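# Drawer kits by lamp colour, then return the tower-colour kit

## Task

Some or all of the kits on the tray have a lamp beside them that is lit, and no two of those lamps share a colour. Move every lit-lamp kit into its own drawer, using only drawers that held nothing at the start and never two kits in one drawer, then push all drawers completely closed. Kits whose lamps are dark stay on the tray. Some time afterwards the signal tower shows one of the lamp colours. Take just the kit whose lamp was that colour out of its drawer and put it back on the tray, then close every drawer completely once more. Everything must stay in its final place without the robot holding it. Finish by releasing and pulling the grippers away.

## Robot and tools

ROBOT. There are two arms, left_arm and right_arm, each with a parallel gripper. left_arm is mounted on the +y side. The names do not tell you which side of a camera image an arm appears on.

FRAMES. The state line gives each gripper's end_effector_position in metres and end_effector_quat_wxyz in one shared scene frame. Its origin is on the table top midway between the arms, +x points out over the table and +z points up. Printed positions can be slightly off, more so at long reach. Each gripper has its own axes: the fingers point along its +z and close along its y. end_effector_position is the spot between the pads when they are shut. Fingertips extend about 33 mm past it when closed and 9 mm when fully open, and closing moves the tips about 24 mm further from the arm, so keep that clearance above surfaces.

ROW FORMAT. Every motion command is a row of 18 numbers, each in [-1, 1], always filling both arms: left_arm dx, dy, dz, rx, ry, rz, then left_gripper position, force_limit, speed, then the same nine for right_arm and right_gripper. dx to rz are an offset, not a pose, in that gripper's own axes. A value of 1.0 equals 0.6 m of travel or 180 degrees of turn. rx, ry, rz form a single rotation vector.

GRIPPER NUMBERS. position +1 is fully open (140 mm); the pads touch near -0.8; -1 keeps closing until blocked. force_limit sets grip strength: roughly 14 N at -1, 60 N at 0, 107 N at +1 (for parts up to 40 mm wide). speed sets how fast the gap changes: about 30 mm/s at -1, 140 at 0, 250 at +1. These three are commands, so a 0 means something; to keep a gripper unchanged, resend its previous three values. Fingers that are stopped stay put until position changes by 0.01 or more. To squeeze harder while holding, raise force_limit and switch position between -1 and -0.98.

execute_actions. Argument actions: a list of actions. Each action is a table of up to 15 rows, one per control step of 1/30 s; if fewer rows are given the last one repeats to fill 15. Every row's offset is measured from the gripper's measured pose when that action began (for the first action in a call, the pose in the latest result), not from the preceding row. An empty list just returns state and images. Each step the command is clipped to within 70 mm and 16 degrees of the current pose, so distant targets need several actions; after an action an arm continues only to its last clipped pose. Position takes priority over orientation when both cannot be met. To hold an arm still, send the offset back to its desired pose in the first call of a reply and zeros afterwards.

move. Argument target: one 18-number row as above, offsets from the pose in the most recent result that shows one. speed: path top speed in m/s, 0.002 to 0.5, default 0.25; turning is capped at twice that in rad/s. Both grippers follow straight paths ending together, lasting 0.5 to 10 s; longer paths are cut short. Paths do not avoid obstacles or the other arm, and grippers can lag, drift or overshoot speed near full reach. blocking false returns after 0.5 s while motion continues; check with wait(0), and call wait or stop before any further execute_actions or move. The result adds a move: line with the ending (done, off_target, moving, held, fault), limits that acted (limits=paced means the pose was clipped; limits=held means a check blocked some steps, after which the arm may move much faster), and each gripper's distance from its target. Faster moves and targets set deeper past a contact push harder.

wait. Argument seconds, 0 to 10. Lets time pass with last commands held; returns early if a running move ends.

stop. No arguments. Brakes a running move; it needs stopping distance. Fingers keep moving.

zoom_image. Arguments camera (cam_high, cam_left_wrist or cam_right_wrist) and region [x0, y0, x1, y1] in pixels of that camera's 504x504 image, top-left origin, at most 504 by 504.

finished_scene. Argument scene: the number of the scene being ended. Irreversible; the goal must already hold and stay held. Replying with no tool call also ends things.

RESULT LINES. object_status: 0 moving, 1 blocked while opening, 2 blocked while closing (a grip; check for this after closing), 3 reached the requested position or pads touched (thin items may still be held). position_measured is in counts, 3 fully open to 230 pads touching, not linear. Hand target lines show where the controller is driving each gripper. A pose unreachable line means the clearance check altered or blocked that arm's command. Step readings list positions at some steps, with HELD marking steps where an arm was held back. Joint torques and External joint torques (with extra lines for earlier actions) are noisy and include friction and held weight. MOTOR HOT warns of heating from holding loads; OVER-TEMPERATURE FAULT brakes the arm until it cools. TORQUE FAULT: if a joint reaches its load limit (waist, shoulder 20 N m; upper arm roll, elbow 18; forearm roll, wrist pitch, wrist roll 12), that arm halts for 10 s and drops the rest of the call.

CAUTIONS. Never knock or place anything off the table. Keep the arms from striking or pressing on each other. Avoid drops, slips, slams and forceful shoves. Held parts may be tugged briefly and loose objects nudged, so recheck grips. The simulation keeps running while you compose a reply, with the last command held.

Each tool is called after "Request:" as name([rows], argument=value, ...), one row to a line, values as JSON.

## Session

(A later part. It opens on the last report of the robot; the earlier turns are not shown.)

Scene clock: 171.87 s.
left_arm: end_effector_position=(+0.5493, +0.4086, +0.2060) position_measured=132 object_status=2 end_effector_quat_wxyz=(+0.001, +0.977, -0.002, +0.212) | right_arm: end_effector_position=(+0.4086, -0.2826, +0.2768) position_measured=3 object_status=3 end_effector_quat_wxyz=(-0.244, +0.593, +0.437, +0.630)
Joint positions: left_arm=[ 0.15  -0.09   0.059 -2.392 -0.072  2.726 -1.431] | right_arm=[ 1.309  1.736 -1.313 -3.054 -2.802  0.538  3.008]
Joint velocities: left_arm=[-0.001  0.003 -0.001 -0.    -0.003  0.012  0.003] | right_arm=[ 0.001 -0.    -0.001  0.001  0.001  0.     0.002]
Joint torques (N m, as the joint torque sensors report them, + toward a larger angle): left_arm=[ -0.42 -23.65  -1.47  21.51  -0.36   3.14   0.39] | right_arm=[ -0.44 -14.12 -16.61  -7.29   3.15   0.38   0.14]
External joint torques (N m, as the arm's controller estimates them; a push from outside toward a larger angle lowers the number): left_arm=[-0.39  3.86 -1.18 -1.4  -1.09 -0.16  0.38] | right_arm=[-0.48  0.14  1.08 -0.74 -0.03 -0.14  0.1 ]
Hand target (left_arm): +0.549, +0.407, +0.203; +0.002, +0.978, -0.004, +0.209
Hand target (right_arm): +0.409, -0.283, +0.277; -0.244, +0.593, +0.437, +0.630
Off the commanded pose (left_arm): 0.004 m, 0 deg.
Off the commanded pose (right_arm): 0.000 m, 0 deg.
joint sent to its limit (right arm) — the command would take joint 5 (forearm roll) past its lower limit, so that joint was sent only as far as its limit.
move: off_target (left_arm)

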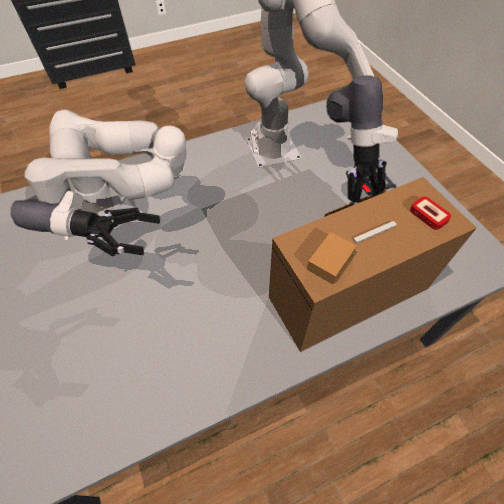

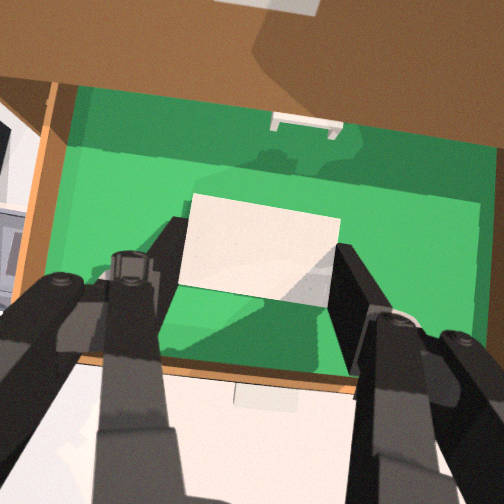

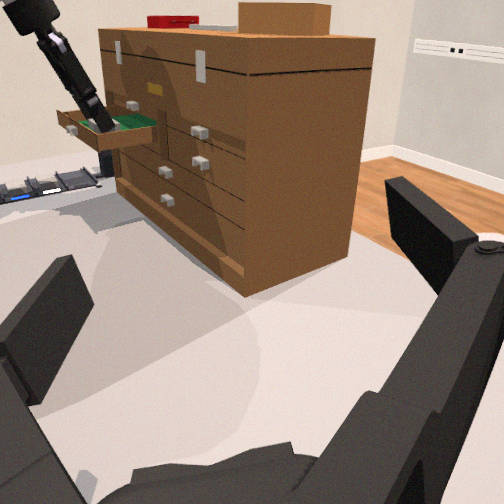

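Request:
move(target=[0,0,0,0,0,0,0.25,0,0,0,0,0,0,0,0,1,0,0])

Request:
move(target=[0,0,-0.085,0,0,0,0.25,0,0,0,0,0,0,0,0,1,0,0], speed=0.15)

Request:
move(target=[-0.122,0.023,-0.005,0,0.145,0,0.1,0,0,0,0,0,0,0,0,1,0,0], speed=0.15)

Scene clock: 176.90 s.
left_arm: end_effector_position=(+0.5497, +0.4086, +0.2060) position_measured=98 object_status=3 end_effector_quat_wxyz=(+0.001, +0.977, -0.002, +0.212) | right_arm: end_effector_position=(+0.4086, -0.2826, +0.2768) position_measured=3 object_status=3 end_effector_quat_wxyz=(-0.244, +0.593, +0.437, +0.630)
Joint positions: left_arm=[ 0.15  -0.09   0.059 -2.392 -0.073  2.728 -1.43 ] | right_arm=[ 1.309  1.736 -1.313 -3.054 -2.802  0.538  3.008]
Joint velocities: left_arm=[ 0.    -0.001 -0.001 -0.001  0.001 -0.001  0.   ] | right_arm=[ 0.    -0.    -0.001  0.001 -0.001 -0.    -0.001]
Joint torques (N m, as the joint torque sensors report them, + toward a larger angle): left_arm=[  0.26 -27.34  -1.25  22.39   0.65   3.05   0.03] | right_arm=[ -0.55 -13.9  -16.79  -7.46   3.13   0.35   0.13]
External joint torques (N m, as the arm's controller estimates them; a push from outside toward a larger angle lowers the number): left_arm=[ 0.25  0.08 -1.01 -0.46 -0.07 -0.23  0.02] | right_arm=[-0.57  0.36  0.9  -0.88 -0.04 -0.17  0.09]
Hand target (left_arm): +0.549, +0.409, +0.206; +0.001, +0.977, -0.002, +0.212
Hand target (right_arm): +0.409, -0.283, +0.277; -0.244, +0.593, +0.437, +0.630
Off the commanded pose (left_arm): 0.000 m, 0 deg.
Off the commanded pose (right_arm): 0.000 m, 0 deg.
joint sent to its limit (right arm) — the command would take joint 5 (forearm roll) past its lower limit, so that joint was sent only as far as its limit.
move: done

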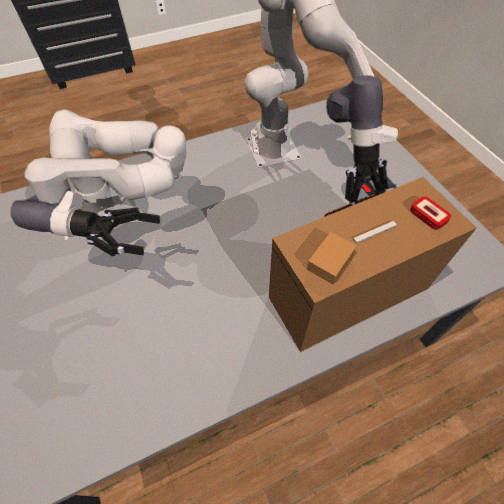

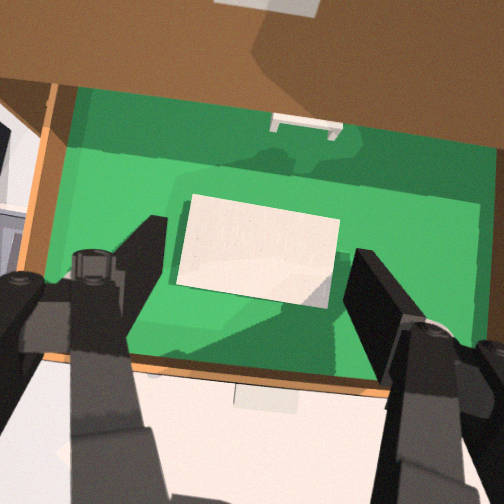

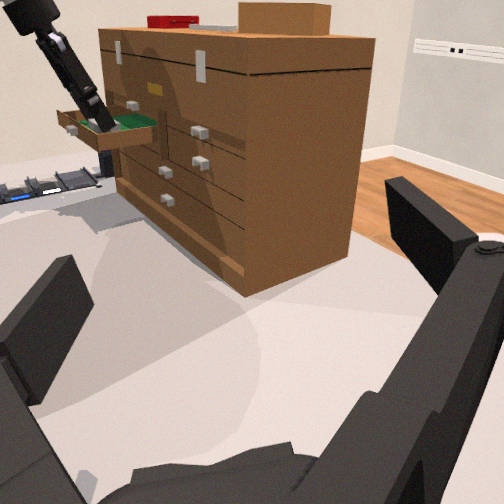

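Scene clock: 177.93 s.
left_arm: end_effector_position=(+0.5300, +0.4096, +0.2542) position_measured=98 object_status=3 end_effector_quat_wxyz=(+0.000, +0.977, -0.003, +0.215) | right_arm: end_effector_position=(+0.4086, -0.2826, +0.2768) position_measured=3 object_status=3 end_effector_quat_wxyz=(-0.244, +0.593, +0.437, +0.630)
Joint positions: left_arm=[ 0.158 -0.22   0.058 -2.401 -0.047  2.613 -1.446] | right_arm=[ 1.309  1.736 -1.313 -3.054 -2.802  0.538  3.008]
Joint velocities: left_arm=[ 0.     0.002 -0.001 -0.     0.002 -0.01  -0.005] | right_arm=[-0.    -0.001 -0.     0.    -0.     0.001 -0.   ]
Joint torques (N m, as the joint torque sensors report them, + toward a larger angle): left_arm=[  1.91 -24.9   -2.78  22.64   1.8    2.85  -0.09] | right_arm=[ -0.42 -14.01 -16.8   -7.44   3.11   0.36   0.14]
External joint torques (N m, as the arm's controller estimates them; a push from outside toward a larger angle lowers the number): left_arm=[ 1.91 -0.97 -2.19 -1.33  1.04 -0.45 -0.11] | right_arm=[-0.42  0.27  0.9  -0.8  -0.06 -0.17  0.1 ]
Hand target (left_arm): +0.528, +0.410, +0.253; -0.001, +0.977, -0.002, +0.212
Hand target (right_arm): +0.409, -0.283, +0.277; -0.244, +0.593, +0.437, +0.630
Off the commanded pose (left_arm): 0.002 m, 0 deg.
Off the commanded pose (right_arm): 0.000 m, 0 deg.
joint sent to its limit (right arm) — the command would take joint 5 (forearm roll) past its lower limit, so that joint was sent only as far as its limit.
move: done

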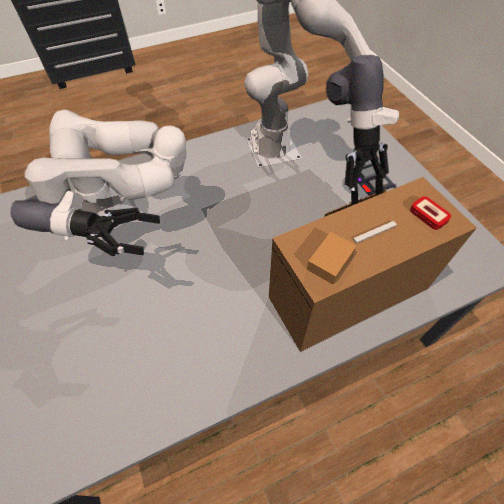

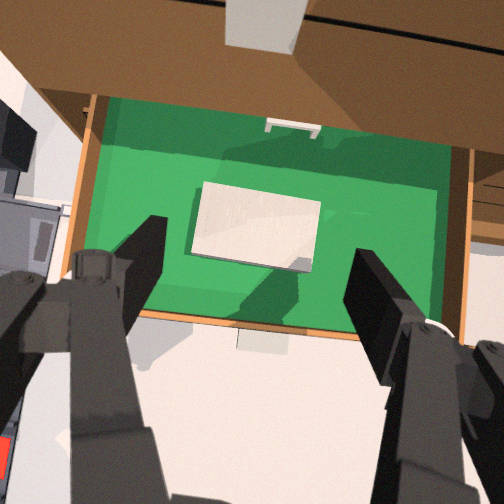

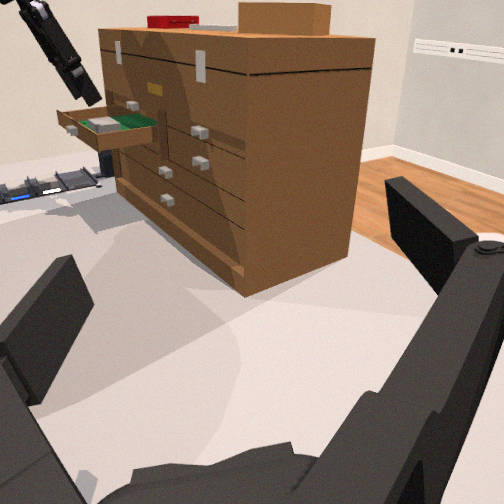

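Scene clock: 180.23 s.
left_arm: end_effector_position=(+0.4651, +0.3938, +0.2274) position_measured=117 object_status=3 end_effector_quat_wxyz=(+0.005, +0.902, -0.002, +0.431) | right_arm: end_effector_position=(+0.4086, -0.2826, +0.2768) position_measured=3 object_status=3 end_effector_quat_wxyz=(-0.244, +0.593, +0.437, +0.630)
Joint positions: left_arm=[-0.098 -0.391  0.305 -3.014 -0.057  3.529 -1.398] | right_arm=[ 1.309  1.736 -1.313 -3.054 -2.802  0.538  3.008]
Joint velocities: left_arm=[-0.003  0.003  0.003 -0.001  0.001  0.014  0.002] | right_arm=[ 0.001 -0.    -0.    -0.001  0.001  0.    -0.   ]
Joint torques (N m, as the joint torque sensors report them, + toward a larger angle): left_arm=[-1.56 -9.98 -2.31 15.65  1.92  3.87  0.13] | right_arm=[ -0.5  -13.95 -16.63  -7.33   3.12   0.35   0.15]
External joint torques (N m, as the arm's controller estimates them; a push from outside toward a larger angle lowers the number): left_arm=[-1.55  1.88  0.37 -2.97  1.04  0.43  0.1 ] | right_arm=[-0.5   0.33  1.08 -0.7  -0.06 -0.17  0.11]
Hand target (left_arm): +0.465, +0.393, +0.227; +0.005, +0.902, -0.005, +0.431
Hand target (right_arm): +0.409, -0.283, +0.277; -0.244, +0.593, +0.437, +0.630
Off the commanded pose (left_arm): 0.004 m, 1 deg.
Off the commanded pose (right_arm): 0.000 m, 0 deg.
joint sent to its limit (right arm) — the command would take joint 5 (forearm roll) past its lower limit, so that joint was sent only as far as its limit.
move: off_target (left_arm)

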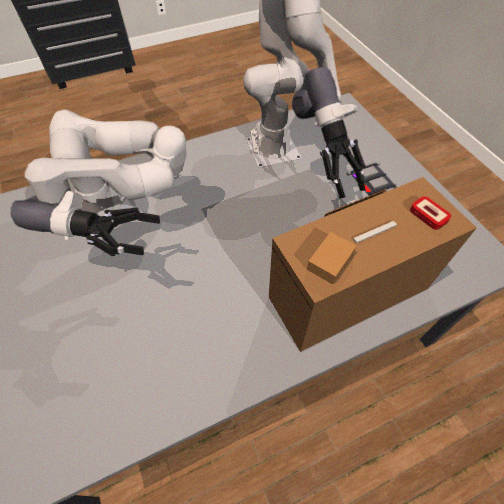

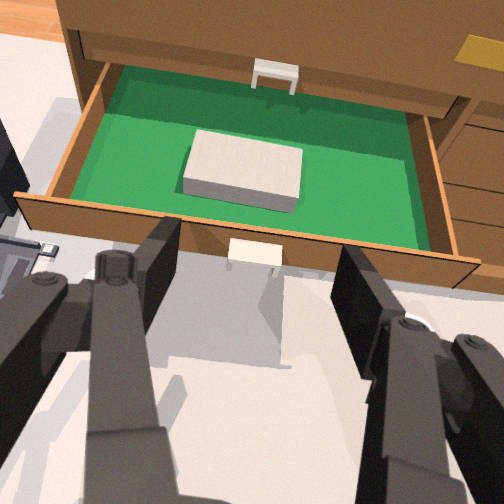

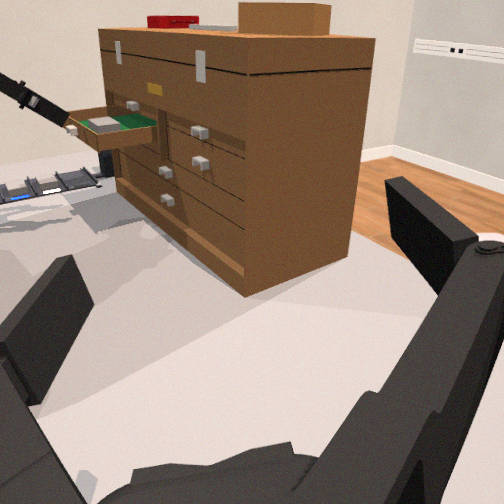

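Request:
move(target=[-0.032,0,0.033,0,0,0,0.1,0,0,0,0,0,0,0,0,1,0,0], speed=0.06)

Request:
move(target=[0.118,0,0.168,0,0.06,0,0.1,0,0,0,0,0,0,0,0,1,0,0], speed=0.07)

Scene clock: 184.33 s.
left_arm: end_effector_position=(+0.4670, +0.3939, +0.1976) position_measured=117 object_status=3 end_effector_quat_wxyz=(+0.005, +0.904, -0.002, +0.428) | right_arm: end_effector_position=(+0.4086, -0.2826, +0.2768) position_measured=3 object_status=3 end_effector_quat_wxyz=(-0.244, +0.593, +0.437, +0.630)
Joint positions: left_arm=[-0.213 -0.265  0.442 -3.011  0.005  3.649 -1.436] | right_arm=[ 1.309  1.736 -1.313 -3.054 -2.802  0.538  3.008]
Joint velocities: left_arm=[-0.015 -0.001  0.015  0.    -0.001  0.013 -0.008] | right_arm=[-0.001  0.001 -0.001  0.    -0.001 -0.     0.   ]
Joint torques (N m, as the joint torque sensors report them, + toward a larger angle): left_arm=[ -1.25 -11.68  -2.81  17.14   1.58   3.83   0.01] | right_arm=[ -0.57 -13.92 -16.6   -7.19   3.12   0.38   0.14]
External joint torques (N m, as the arm's controller estimates them; a push from outside toward a larger angle lowers the number): left_arm=[-1.27  1.62 -0.37  0.57  0.89  0.37 -0.01] | right_arm=[-0.53  0.32  1.08 -0.58 -0.05 -0.15  0.1 ]
Hand target (left_arm): +0.469, +0.393, +0.200; +0.006, +0.902, -0.002, +0.431
Hand target (right_arm): +0.409, -0.283, +0.277; -0.244, +0.593, +0.437, +0.630
Off the commanded pose (left_arm): 0.003 m, 0 deg.
Off the commanded pose (right_arm): 0.000 m, 0 deg.
joint sent to its limit (right arm) — the command would take joint 5 (forearm roll) past its lower limit, so that joint was sent only as far as its limit.
move: done

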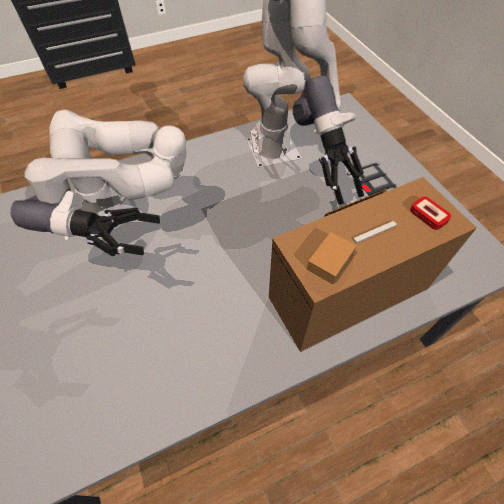

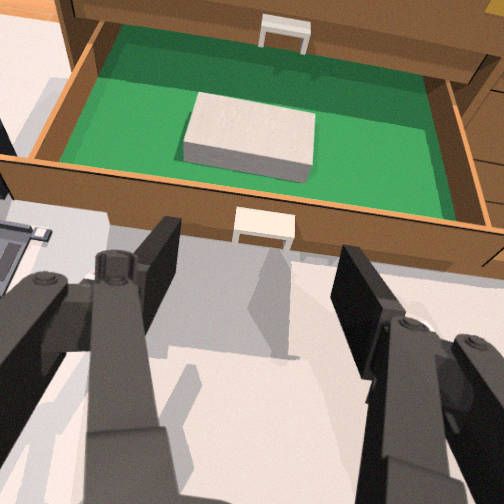

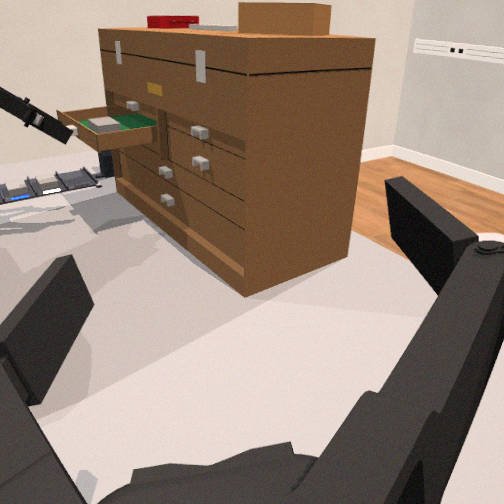

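Scene clock: 186.60 s.
left_arm: end_effector_position=(+0.5865, +0.3938, +0.1805) position_measured=117 object_status=3 end_effector_quat_wxyz=(+0.004, +0.864, -0.003, +0.504) | right_arm: end_effector_position=(+0.4086, -0.2826, +0.2768) position_measured=3 object_status=3 end_effector_quat_wxyz=(-0.244, +0.593, +0.437, +0.630)
Joint positions: left_arm=[-0.219  0.289  0.491 -2.661  0.238  4.002 -1.788] | right_arm=[ 1.309  1.736 -1.313 -3.054 -2.802  0.538  3.008]
Joint velocities: left_arm=[ 0.01   0.001 -0.009  0.001  0.     0.011 -0.026] | right_arm=[ 0.    -0.001 -0.001 -0.    -0.    -0.    -0.   ]
Joint torques (N m, as the joint torque sensors report them, + toward a larger angle): left_arm=[  1.15 -26.3    1.68  15.85   0.56   4.26   0.01] | right_arm=[ -0.43 -14.12 -16.91  -7.19   3.13   0.35   0.14]
External joint torques (N m, as the arm's controller estimates them; a push from outside toward a larger angle lowers the number): left_arm=[ 1.15  1.33 -1.82  2.09  1.05  0.95 -0.01] | right_arm=[-0.47  0.16  0.78 -0.65 -0.04 -0.17  0.1 ]
Hand target (left_arm): +0.589, +0.392, +0.185; +0.009, +0.861, -0.001, +0.509
Hand target (right_arm): +0.409, -0.283, +0.277; -0.244, +0.593, +0.437, +0.630
Off the commanded pose (left_arm): 0.009 m, 1 deg.
Off the commanded pose (right_arm): 0.000 m, 0 deg.
joint sent to its limit (right arm) — the command would take joint 5 (forearm roll) past its lower limit, so that joint was sent only as far as its limit.
move: off_target (left_arm)

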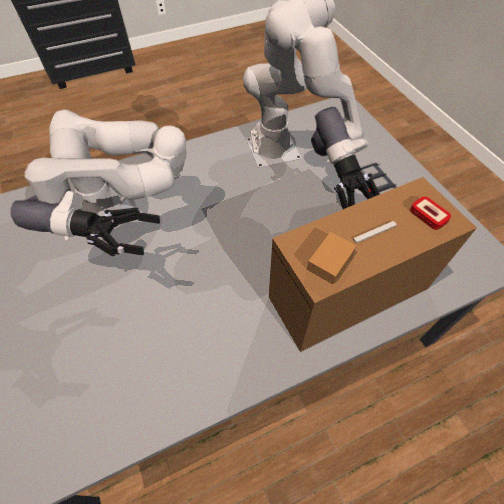

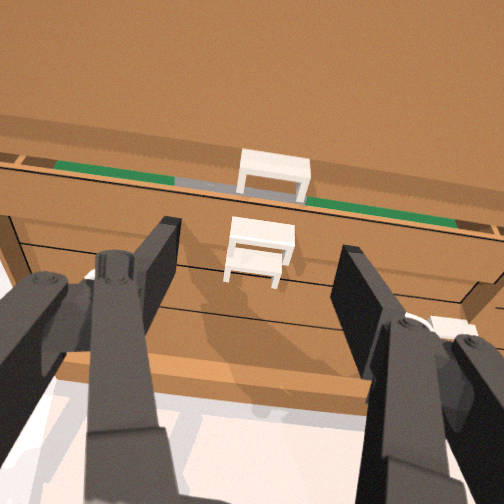

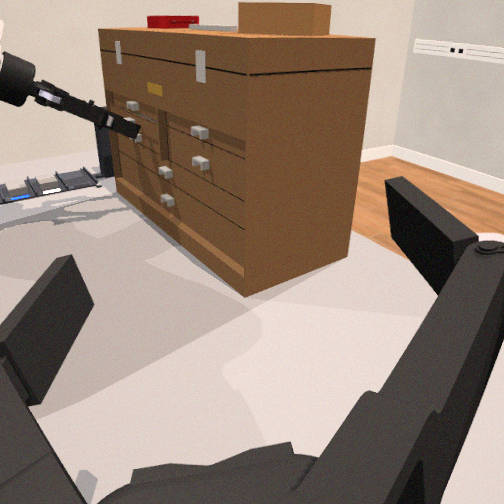

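Request:
move(target=[0.025,0,0.016,0,0,0,0.1,0,0,0,0,0,0,0,0,1,0,0], speed=0.04)

Scene clock: 188.37 s.
left_arm: end_effector_position=(+0.5978, +0.3947, +0.1852) position_measured=117 object_status=3 end_effector_quat_wxyz=(+0.004, +0.865, -0.001, +0.502) | right_arm: end_effector_position=(+0.4086, -0.2826, +0.2768) position_measured=3 object_status=3 end_effector_quat_wxyz=(-0.244, +0.593, +0.437, +0.630)
Joint positions: left_arm=[-0.219  0.286  0.49  -2.628  0.242  3.962 -1.798] | right_arm=[ 1.309  1.736 -1.313 -3.054 -2.802  0.538  3.008]
Joint velocities: left_arm=[ 0.001 -0.007 -0.001  0.003  0.002 -0.012 -0.005] | right_arm=[ 0.001 -0.     0.001 -0.    -0.001  0.002 -0.001]
Joint torques (N m, as the joint torque sensors report them, + toward a larger angle): left_arm=[  0.8  -28.42   2.69  20.05   0.67   2.61   0.1 ] | right_arm=[ -0.22 -13.99 -16.63  -7.18   3.13   0.36   0.14]
External joint torques (N m, as the arm's controller estimates them; a push from outside toward a larger angle lowers the number): left_arm=[ 0.77 -0.23 -0.86  5.56  1.16 -0.7   0.08] | right_arm=[-0.28  0.29  1.04 -0.59 -0.03 -0.16  0.1 ]
Hand target (left_arm): +0.602, +0.394, +0.189; +0.004, +0.864, -0.003, +0.504
Hand target (right_arm): +0.409, -0.283, +0.277; -0.244, +0.593, +0.437, +0.630
Off the commanded pose (left_arm): 0.006 m, 0 deg.
Off the commanded pose (right_arm): 0.000 m, 0 deg.
joint sent to its limit (right arm) — the command would take joint 5 (forearm roll) past its lower limit, so that joint was sent only as far as its limit.
move: off_target (left_arm)

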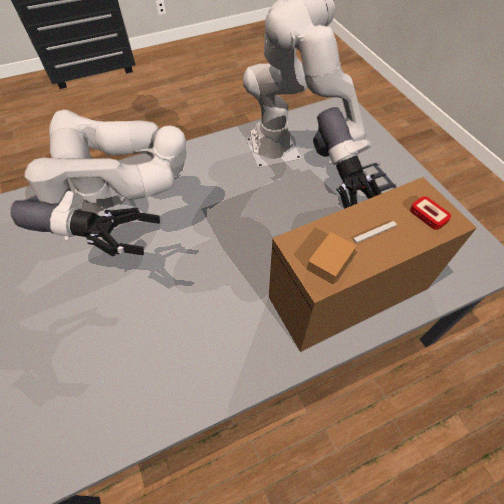

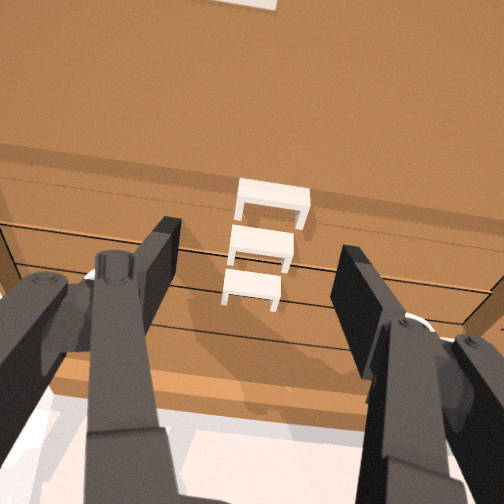

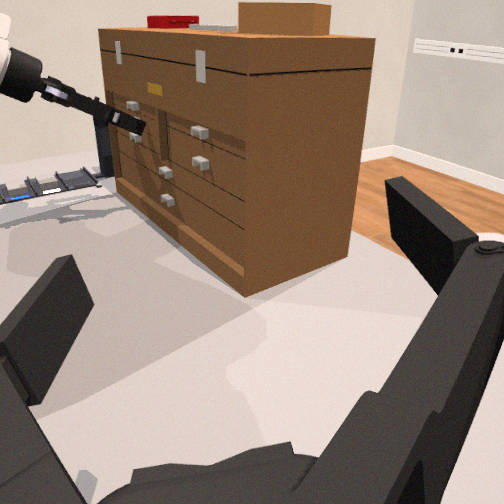

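Request:
move(target=[-0.041,0,0.005,0,0,0,0.1,0,0,0,0,0,0,0,0,1,0,0], speed=0.05)

Request:
move(target=[0,0,0,0,0,0,-1,0,0,0,0,0,0,0,0,1,0,0])

Request:
move(target=[-0.04,0,-0.074,0,-0.02,0,-1,0,0,0,0,0,0,0,0,1,0,0], speed=0.08)

Scene clock: 191.43 s.
left_arm: end_effector_position=(+0.5886, +0.3929, +0.1608) position_measured=117 object_status=3 end_effector_quat_wxyz=(+0.003, +0.866, -0.005, +0.499) | right_arm: end_effector_position=(+0.4086, -0.2826, +0.2768) position_measured=3 object_status=3 end_effector_quat_wxyz=(-0.244, +0.593, +0.437, +0.630)
Joint positions: left_arm=[-0.216  0.356  0.485 -2.638  0.239  4.033 -1.805] | right_arm=[ 1.309  1.736 -1.313 -3.054 -2.802  0.538  3.008]
Joint velocities: left_arm=[-0.     0.004 -0.    -0.001 -0.003  0.035 -0.01 ] | right_arm=[ 0.001  0.     0.     0.     0.001 -0.     0.002]
Joint torques (N m, as the joint torque sensors report them, + toward a larger angle): left_arm=[  1.52 -26.75   3.67  11.53  -1.61   3.78  -0.1 ] | right_arm=[ -0.51 -14.09 -16.5   -7.38   3.15   0.36   0.11]
External joint torques (N m, as the arm's controller estimates them; a push from outside toward a larger angle lowers the number): left_arm=[ 1.54  2.09 -0.57 -1.42 -1.03  0.49 -0.12] | right_arm=[-0.55  0.15  1.19 -0.76 -0.02 -0.16  0.07]
Hand target (left_arm): +0.588, +0.394, +0.162; +0.004, +0.865, -0.000, +0.502
Hand target (right_arm): +0.409, -0.283, +0.277; -0.244, +0.593, +0.437, +0.630
Off the commanded pose (left_arm): 0.002 m, 1 deg.
Off the commanded pose (right_arm): 0.000 m, 0 deg.
joint sent to its limit (right arm) — the command would take joint 5 (forearm roll) past its lower limit, so that joint was sent only as far as its limit.
move: done

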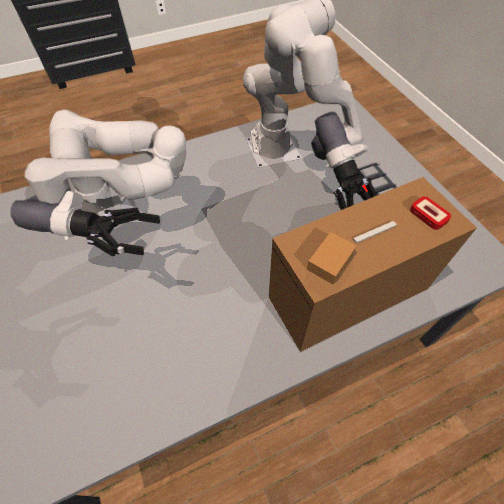

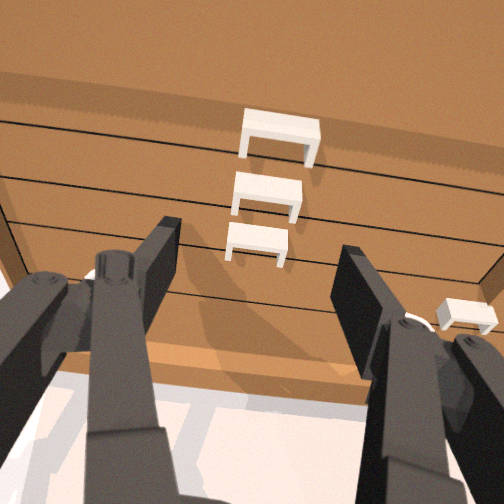

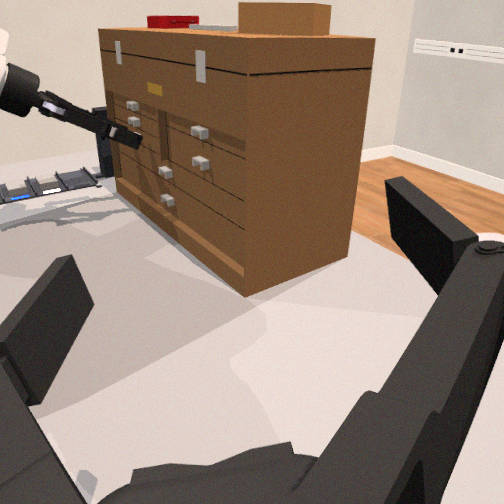

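Scene clock: 192.00 s.
left_arm: end_effector_position=(+0.5886, +0.3944, +0.1610) position_measured=194 object_status=2 end_effector_quat_wxyz=(+0.002, +0.866, -0.004, +0.499) | right_arm: end_effector_position=(+0.4086, -0.2826, +0.2768) position_measured=3 object_status=3 end_effector_quat_wxyz=(-0.244, +0.593, +0.437, +0.630)
Joint positions: left_arm=[-0.216  0.355  0.486 -2.638  0.238  4.033 -1.805] | right_arm=[ 1.309  1.736 -1.313 -3.054 -2.802  0.538  3.008]
Joint velocities: left_arm=[-0.    -0.     0.    -0.    -0.001  0.001  0.   ] | right_arm=[ 0.001 -0.001 -0.     0.001  0.     0.    -0.002]
Joint torques (N m, as the joint torque sensors report them, + toward a larger angle): left_arm=[  0.03 -27.48   2.84  12.97  -0.44   3.22   0.26] | right_arm=[ -0.58 -13.73 -16.68  -7.3    3.12   0.35   0.12]
External joint torques (N m, as the arm's controller estimates them; a push from outside toward a larger angle lowers the number): left_arm=[ 0.01  1.44 -1.46 -0.06  0.15 -0.12  0.24] | right_arm=[-0.62  0.58  1.04 -0.72 -0.05 -0.17  0.08]
Hand target (left_arm): +0.589, +0.393, +0.161; +0.003, +0.866, -0.005, +0.499
Hand target (right_arm): +0.409, -0.283, +0.277; -0.244, +0.593, +0.437, +0.630
Off the commanded pose (left_arm): 0.001 m, 0 deg.
Off the commanded pose (right_arm): 0.000 m, 0 deg.
joint sent to its limit (right arm) — the command would take joint 5 (forearm roll) past its lower limit, so that joint was sent only as far as its limit.
move: done

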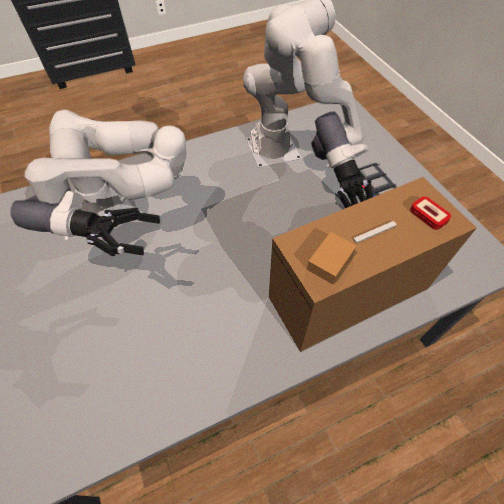

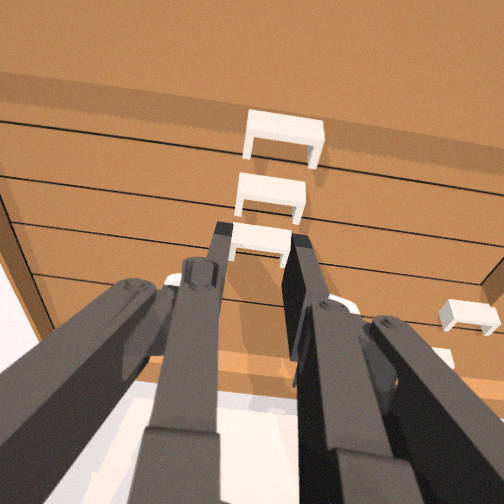

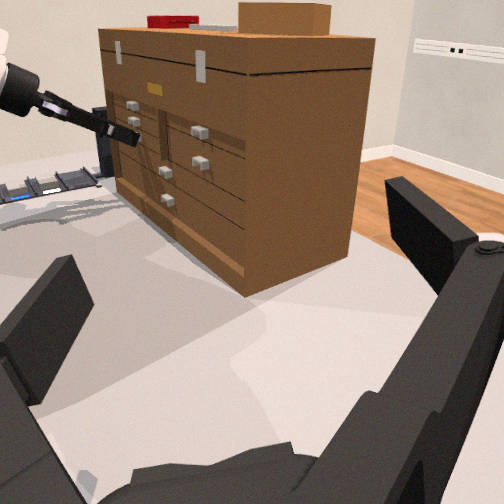

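Scene clock: 192.97 s.
left_arm: end_effector_position=(+0.5397, +0.3935, +0.1640) position_measured=194 object_status=2 end_effector_quat_wxyz=(+0.005, +0.880, -0.003, +0.474) | right_arm: end_effector_position=(+0.4086, -0.2826, +0.2768) position_measured=3 object_status=3 end_effector_quat_wxyz=(-0.244, +0.593, +0.437, +0.630)
Joint positions: left_arm=[-0.239  0.2    0.515 -2.79   0.238  3.975 -1.741] | right_arm=[ 1.309  1.736 -1.313 -3.054 -2.802  0.538  3.008]
Joint velocities: left_arm=[-0.003 -0.01   0.002 -0.001 -0.004 -0.013  0.027] | right_arm=[ 0.001 -0.002 -0.001 -0.    -0.001  0.    -0.001]
Joint torques (N m, as the joint torque sensors report them, + toward a larger angle): left_arm=[ -0.67 -24.34   3.35  10.87  -1.59   3.11   0.24] | right_arm=[ -0.49 -14.11 -16.72  -7.35   3.12   0.37   0.13]
External joint torques (N m, as the arm's controller estimates them; a push from outside toward a larger angle lowers the number): left_arm=[-0.67 -0.53  1.01 -2.09 -1.25 -0.28  0.2 ] | right_arm=[-0.49  0.18  1.   -0.74 -0.06 -0.16  0.09]
Hand target (left_arm): +0.539, +0.395, +0.163; +0.001, +0.881, -0.005, +0.473
Hand target (right_arm): +0.409, -0.283, +0.277; -0.244, +0.593, +0.437, +0.630
Off the commanded pose (left_arm): 0.003 m, 0 deg.
Off the commanded pose (right_arm): 0.000 m, 0 deg.
joint sent to its limit (right arm) — the command would take joint 5 (forearm roll) past its lower limit, so that joint was sent only as far as its limit.
move: done

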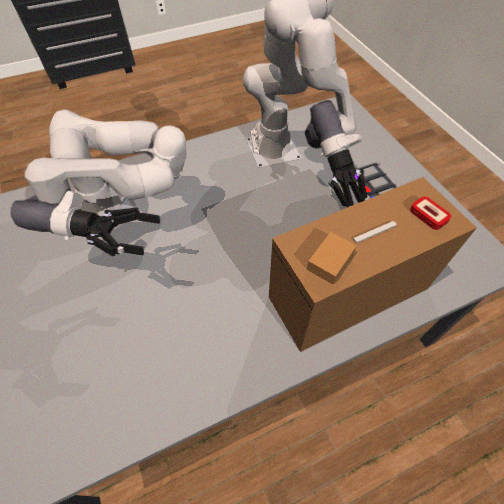

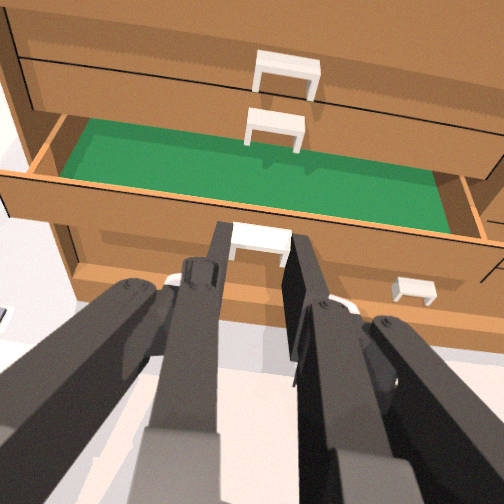

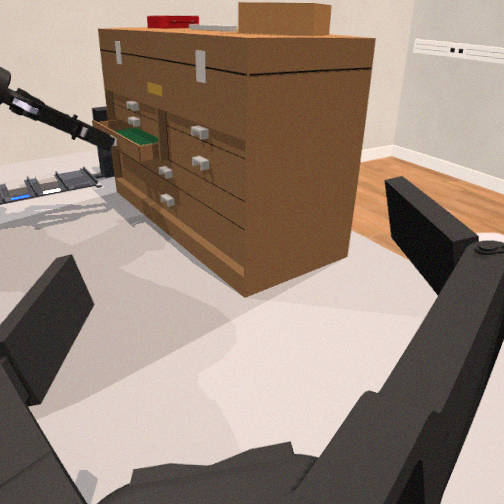

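Request:
move(target=[-0.057,0,-0.098,0,-0.027,0,-1,0,0,0,0,0,0,0,0,1,0,0], speed=0.08)

Request:
move(target=[0,0,0,0,0,0,0.1,0,0,0,0,0,0,0,0,1,0,0])

Request:
move(target=[0.007,0,-0.074,0,-0.15,0,0.25,0,0,0,0,0,0,0,0,1,0,0])

Request:
move(target=[-0.082,-0.443,0.2,0,0,0,0.25,0,0,0,0,0,0,0,0,1,0,0])

Scene clock: 198.13 s.
left_arm: end_effector_position=(+0.4728, +0.3927, +0.1687) position_measured=194 object_status=2 end_effector_quat_wxyz=(+0.006, +0.899, -0.002, +0.438) | right_arm: end_effector_position=(+0.4086, -0.2826, +0.2768) position_measured=3 object_status=3 end_effector_quat_wxyz=(-0.244, +0.593, +0.437, +0.630)
Joint positions: left_arm=[-0.246 -0.072  0.519 -2.989  0.154  3.83  -1.578] | right_arm=[ 1.309  1.736 -1.313 -3.054 -2.802  0.538  3.008]
Joint velocities: left_arm=[-0.    -0.004 -0.008  0.    -0.018 -0.009  0.036] | right_arm=[-0.    -0.001 -0.     0.001  0.    -0.    -0.001]
Joint torques (N m, as the joint torque sensors report them, + toward a larger angle): left_arm=[  1.87 -18.12  -1.33  12.73  -1.11   3.64   0.14] | right_arm=[ -0.53 -14.18 -16.66  -7.25   3.13   0.37   0.15]
External joint torques (N m, as the arm's controller estimates them; a push from outside toward a larger angle lowers the number): left_arm=[ 1.83 -1.79 -0.64 -1.08 -1.3   0.17  0.11] | right_arm=[-0.55  0.11  1.07 -0.66 -0.05 -0.15  0.1 ]
Hand target (left_arm): +0.472, +0.394, +0.169; +0.003, +0.899, -0.003, +0.438
Hand target (right_arm): +0.409, -0.283, +0.277; -0.244, +0.593, +0.437, +0.630
Off the commanded pose (left_arm): 0.002 m, 0 deg.
Off the commanded pose (right_arm): 0.000 m, 0 deg.
joint sent to its limit (right arm) — the command would take joint 5 (forearm roll) past its lower limit, so that joint was sent only as far as its limit.
move: done

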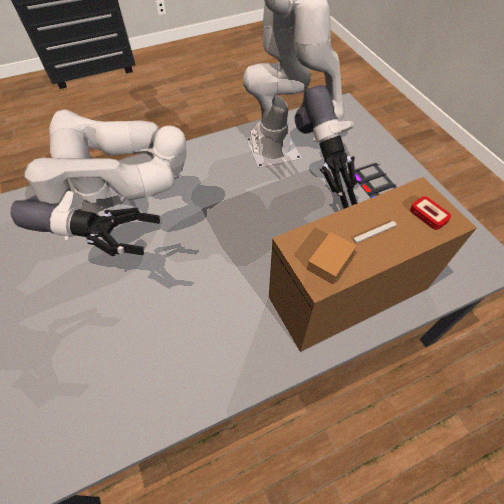

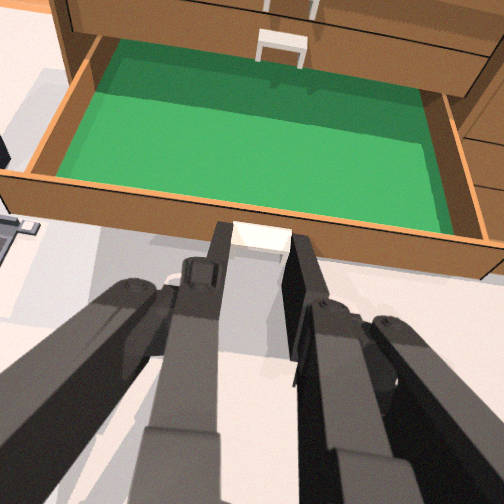

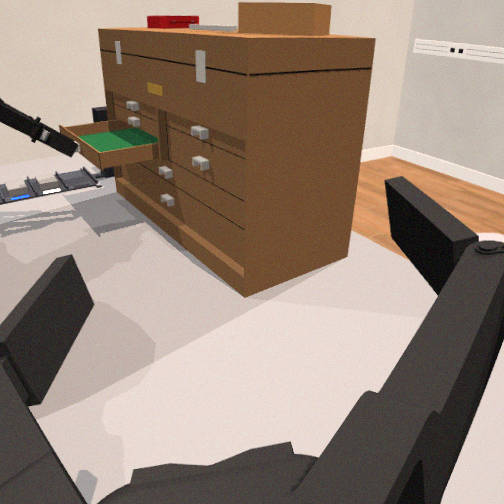

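Scene clock: 198.70 s.
left_arm: end_effector_position=(+0.4727, +0.3927, +0.1686) position_measured=117 object_status=0 end_effector_quat_wxyz=(+0.006, +0.899, -0.002, +0.437) | right_arm: end_effector_position=(+0.4086, -0.2826, +0.2768) position_measured=3 object_status=3 end_effector_quat_wxyz=(-0.244, +0.593, +0.437, +0.630)
Joint positions: left_arm=[-0.246 -0.072  0.519 -2.989  0.154  3.83  -1.578] | right_arm=[ 1.309  1.736 -1.313 -3.054 -2.802  0.538  3.008]
Joint velocities: left_arm=[ 0.    -0.     0.001  0.    -0.001 -0.001  0.001] | right_arm=[ 0.     0.    -0.     0.002  0.001  0.001 -0.001]
Joint torques (N m, as the joint torque sensors report them, + toward a larger angle): left_arm=[ -0.07 -16.12  -1.63  13.53   0.22   3.48   0.08] | right_arm=[ -0.52 -13.86 -16.78  -7.31   3.14   0.38   0.15]
External joint torques (N m, as the arm's controller estimates them; a push from outside toward a larger angle lowers the number): left_arm=[-0.12  0.32 -0.93 -0.32  0.03  0.01  0.05] | right_arm=[-0.59  0.41  0.93 -0.75 -0.04 -0.14  0.11]
Hand target (left_arm): +0.473, +0.393, +0.169; +0.006, +0.899, -0.002, +0.438
Hand target (right_arm): +0.409, -0.283, +0.277; -0.244, +0.593, +0.437, +0.630
Off the commanded pose (left_arm): 0.000 m, 0 deg.
Off the commanded pose (right_arm): 0.000 m, 0 deg.
joint sent to its limit (right arm) — the command would take joint 5 (forearm roll) past its lower limit, so that joint was sent only as far as its limit.
move: done

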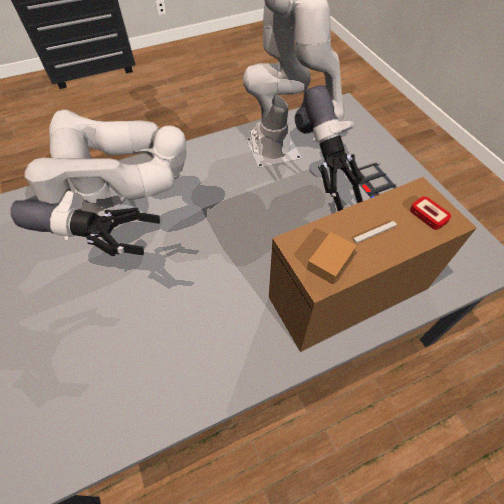

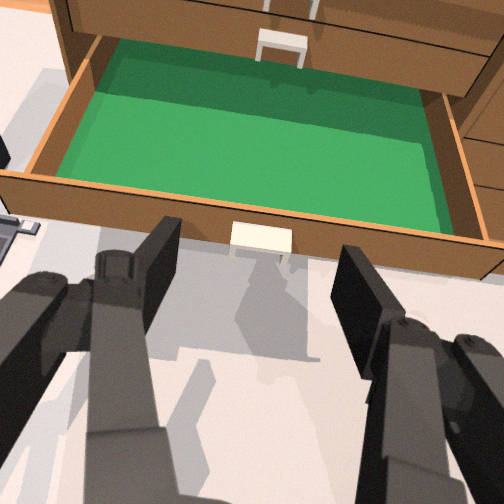

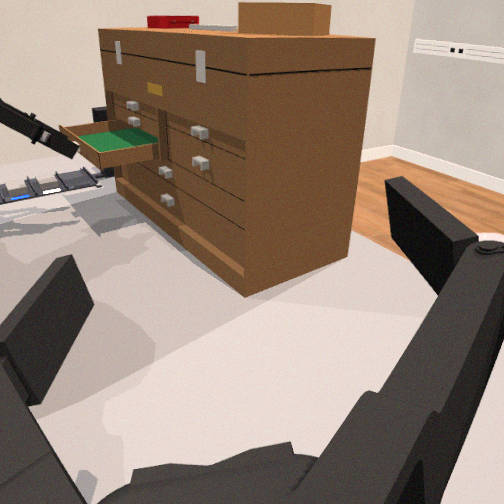

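Scene clock: 200.50 s.
left_arm: end_effector_position=(+0.4388, +0.3975, +0.2017) position_measured=98 object_status=3 end_effector_quat_wxyz=(-0.002, +0.976, -0.004, +0.217) | right_arm: end_effector_position=(+0.4086, -0.2826, +0.2768) position_measured=3 object_status=3 end_effector_quat_wxyz=(-0.244, +0.593, +0.437, +0.630)
Joint positions: left_arm=[ 0.092 -0.432  0.124 -2.751  0.053  2.757 -1.526] | right_arm=[ 1.309  1.736 -1.313 -3.054 -2.802  0.538  3.008]
Joint velocities: left_arm=[-0.002 -0.    -0.001  0.001  0.001 -0.012 -0.006] | right_arm=[-0.    -0.001 -0.001 -0.001 -0.     0.001 -0.001]
Joint torques (N m, as the joint torque sensors report them, + toward a larger angle): left_arm=[  2.46 -13.81  -3.18  23.13   0.37   2.94  -0.06] | right_arm=[ -0.55 -13.72 -16.7   -7.24   3.15   0.38   0.14]
External joint torques (N m, as the arm's controller estimates them; a push from outside toward a larger angle lowers the number): left_arm=[ 2.53  1.51 -1.5   0.25 -0.3  -0.4  -0.07] | right_arm=[-0.53  0.57  0.99 -0.63 -0.02 -0.15  0.1 ]
Hand target (left_arm): +0.438, +0.398, +0.201; -0.002, +0.977, -0.000, +0.215
Hand target (right_arm): +0.409, -0.283, +0.277; -0.244, +0.593, +0.437, +0.630
Off the commanded pose (left_arm): 0.005 m, 1 deg.
Off the commanded pose (right_arm): 0.000 m, 0 deg.
joint sent to its limit (right arm) — the command would take joint 5 (forearm roll) past its lower limit, so that joint was sent only as far as its limit.
move: off_target (left_arm)

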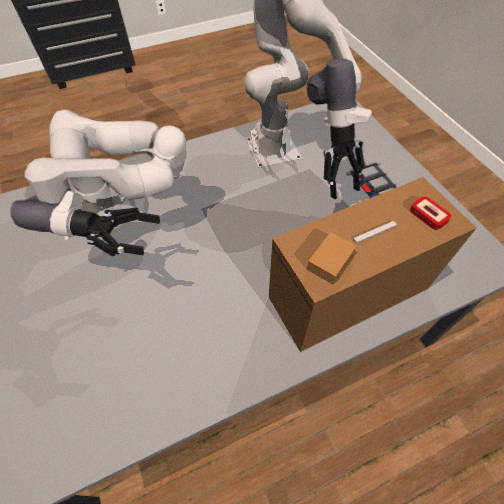

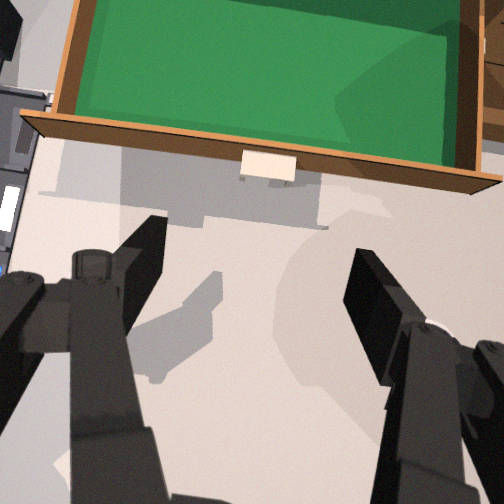

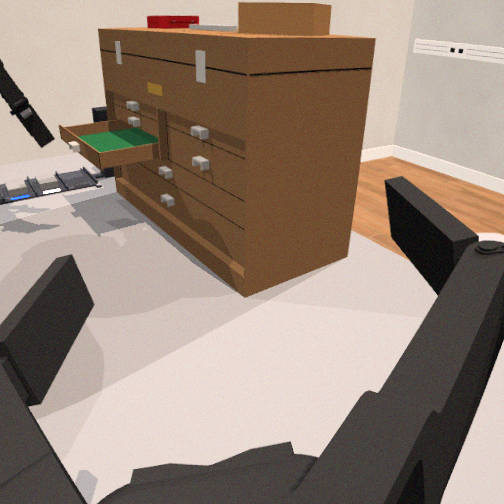

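Scene clock: 203.60 s.
left_arm: end_effector_position=(+0.4492, +0.6586, +0.0675) position_measured=98 object_status=3 end_effector_quat_wxyz=(+0.009, +0.976, -0.000, +0.217) | right_arm: end_effector_position=(+0.4086, -0.2826, +0.2768) position_measured=3 object_status=3 end_effector_quat_wxyz=(-0.244, +0.593, +0.437, +0.630)
Joint positions: left_arm=[ 0.462  0.179  0.209 -2.395 -0.956  2.813 -0.164] | right_arm=[ 1.309  1.736 -1.313 -3.054 -2.802  0.538  3.008]
Joint velocities: left_arm=[ 0.002 -0.    -0.004  0.001 -0.012  0.001  0.045] | right_arm=[ 0.001  0.    -0.002  0.    -0.001 -0.001  0.   ]
Joint torques (N m, as the joint torque sensors report them, + toward a larger angle): left_arm=[  2.12 -30.68  -0.13  17.52  -0.24   2.18   0.26] | right_arm=[ -0.47 -13.98 -16.61  -7.29   3.15   0.38   0.12]
External joint torques (N m, as the arm's controller estimates them; a push from outside toward a larger angle lowers the number): left_arm=[ 2.28  0.4  -1.37 -0.82 -1.21 -0.21  0.25] | right_arm=[-0.52  0.29  1.12 -0.71 -0.04 -0.14  0.08]
Hand target (left_arm): +0.450, +0.659, +0.069; +0.008, +0.976, -0.006, +0.219
Hand target (right_arm): +0.409, -0.283, +0.277; -0.244, +0.593, +0.437, +0.630
Off the commanded pose (left_arm): 0.008 m, 1 deg.
Off the commanded pose (right_arm): 0.000 m, 0 deg.
joint sent to its limit (right arm) — the command would take joint 5 (forearm roll) past its lower limit, so that joint was sent only as far as its limit.
move: off_target (left_arm)

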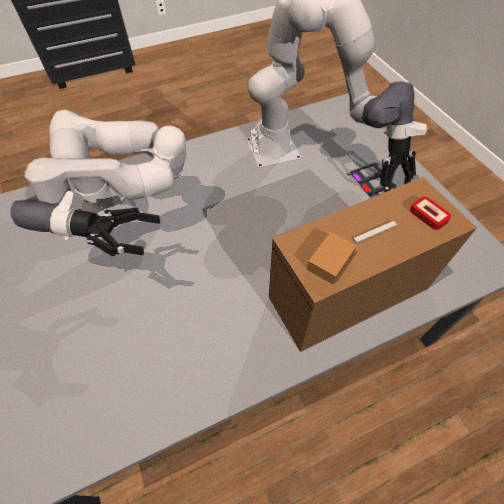

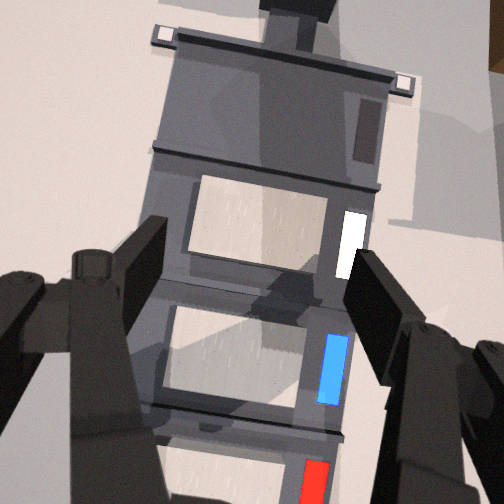

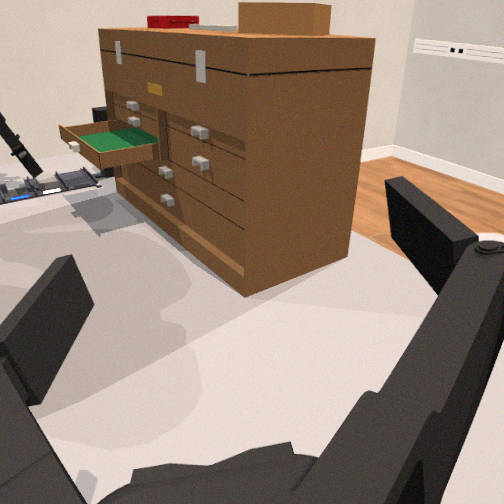

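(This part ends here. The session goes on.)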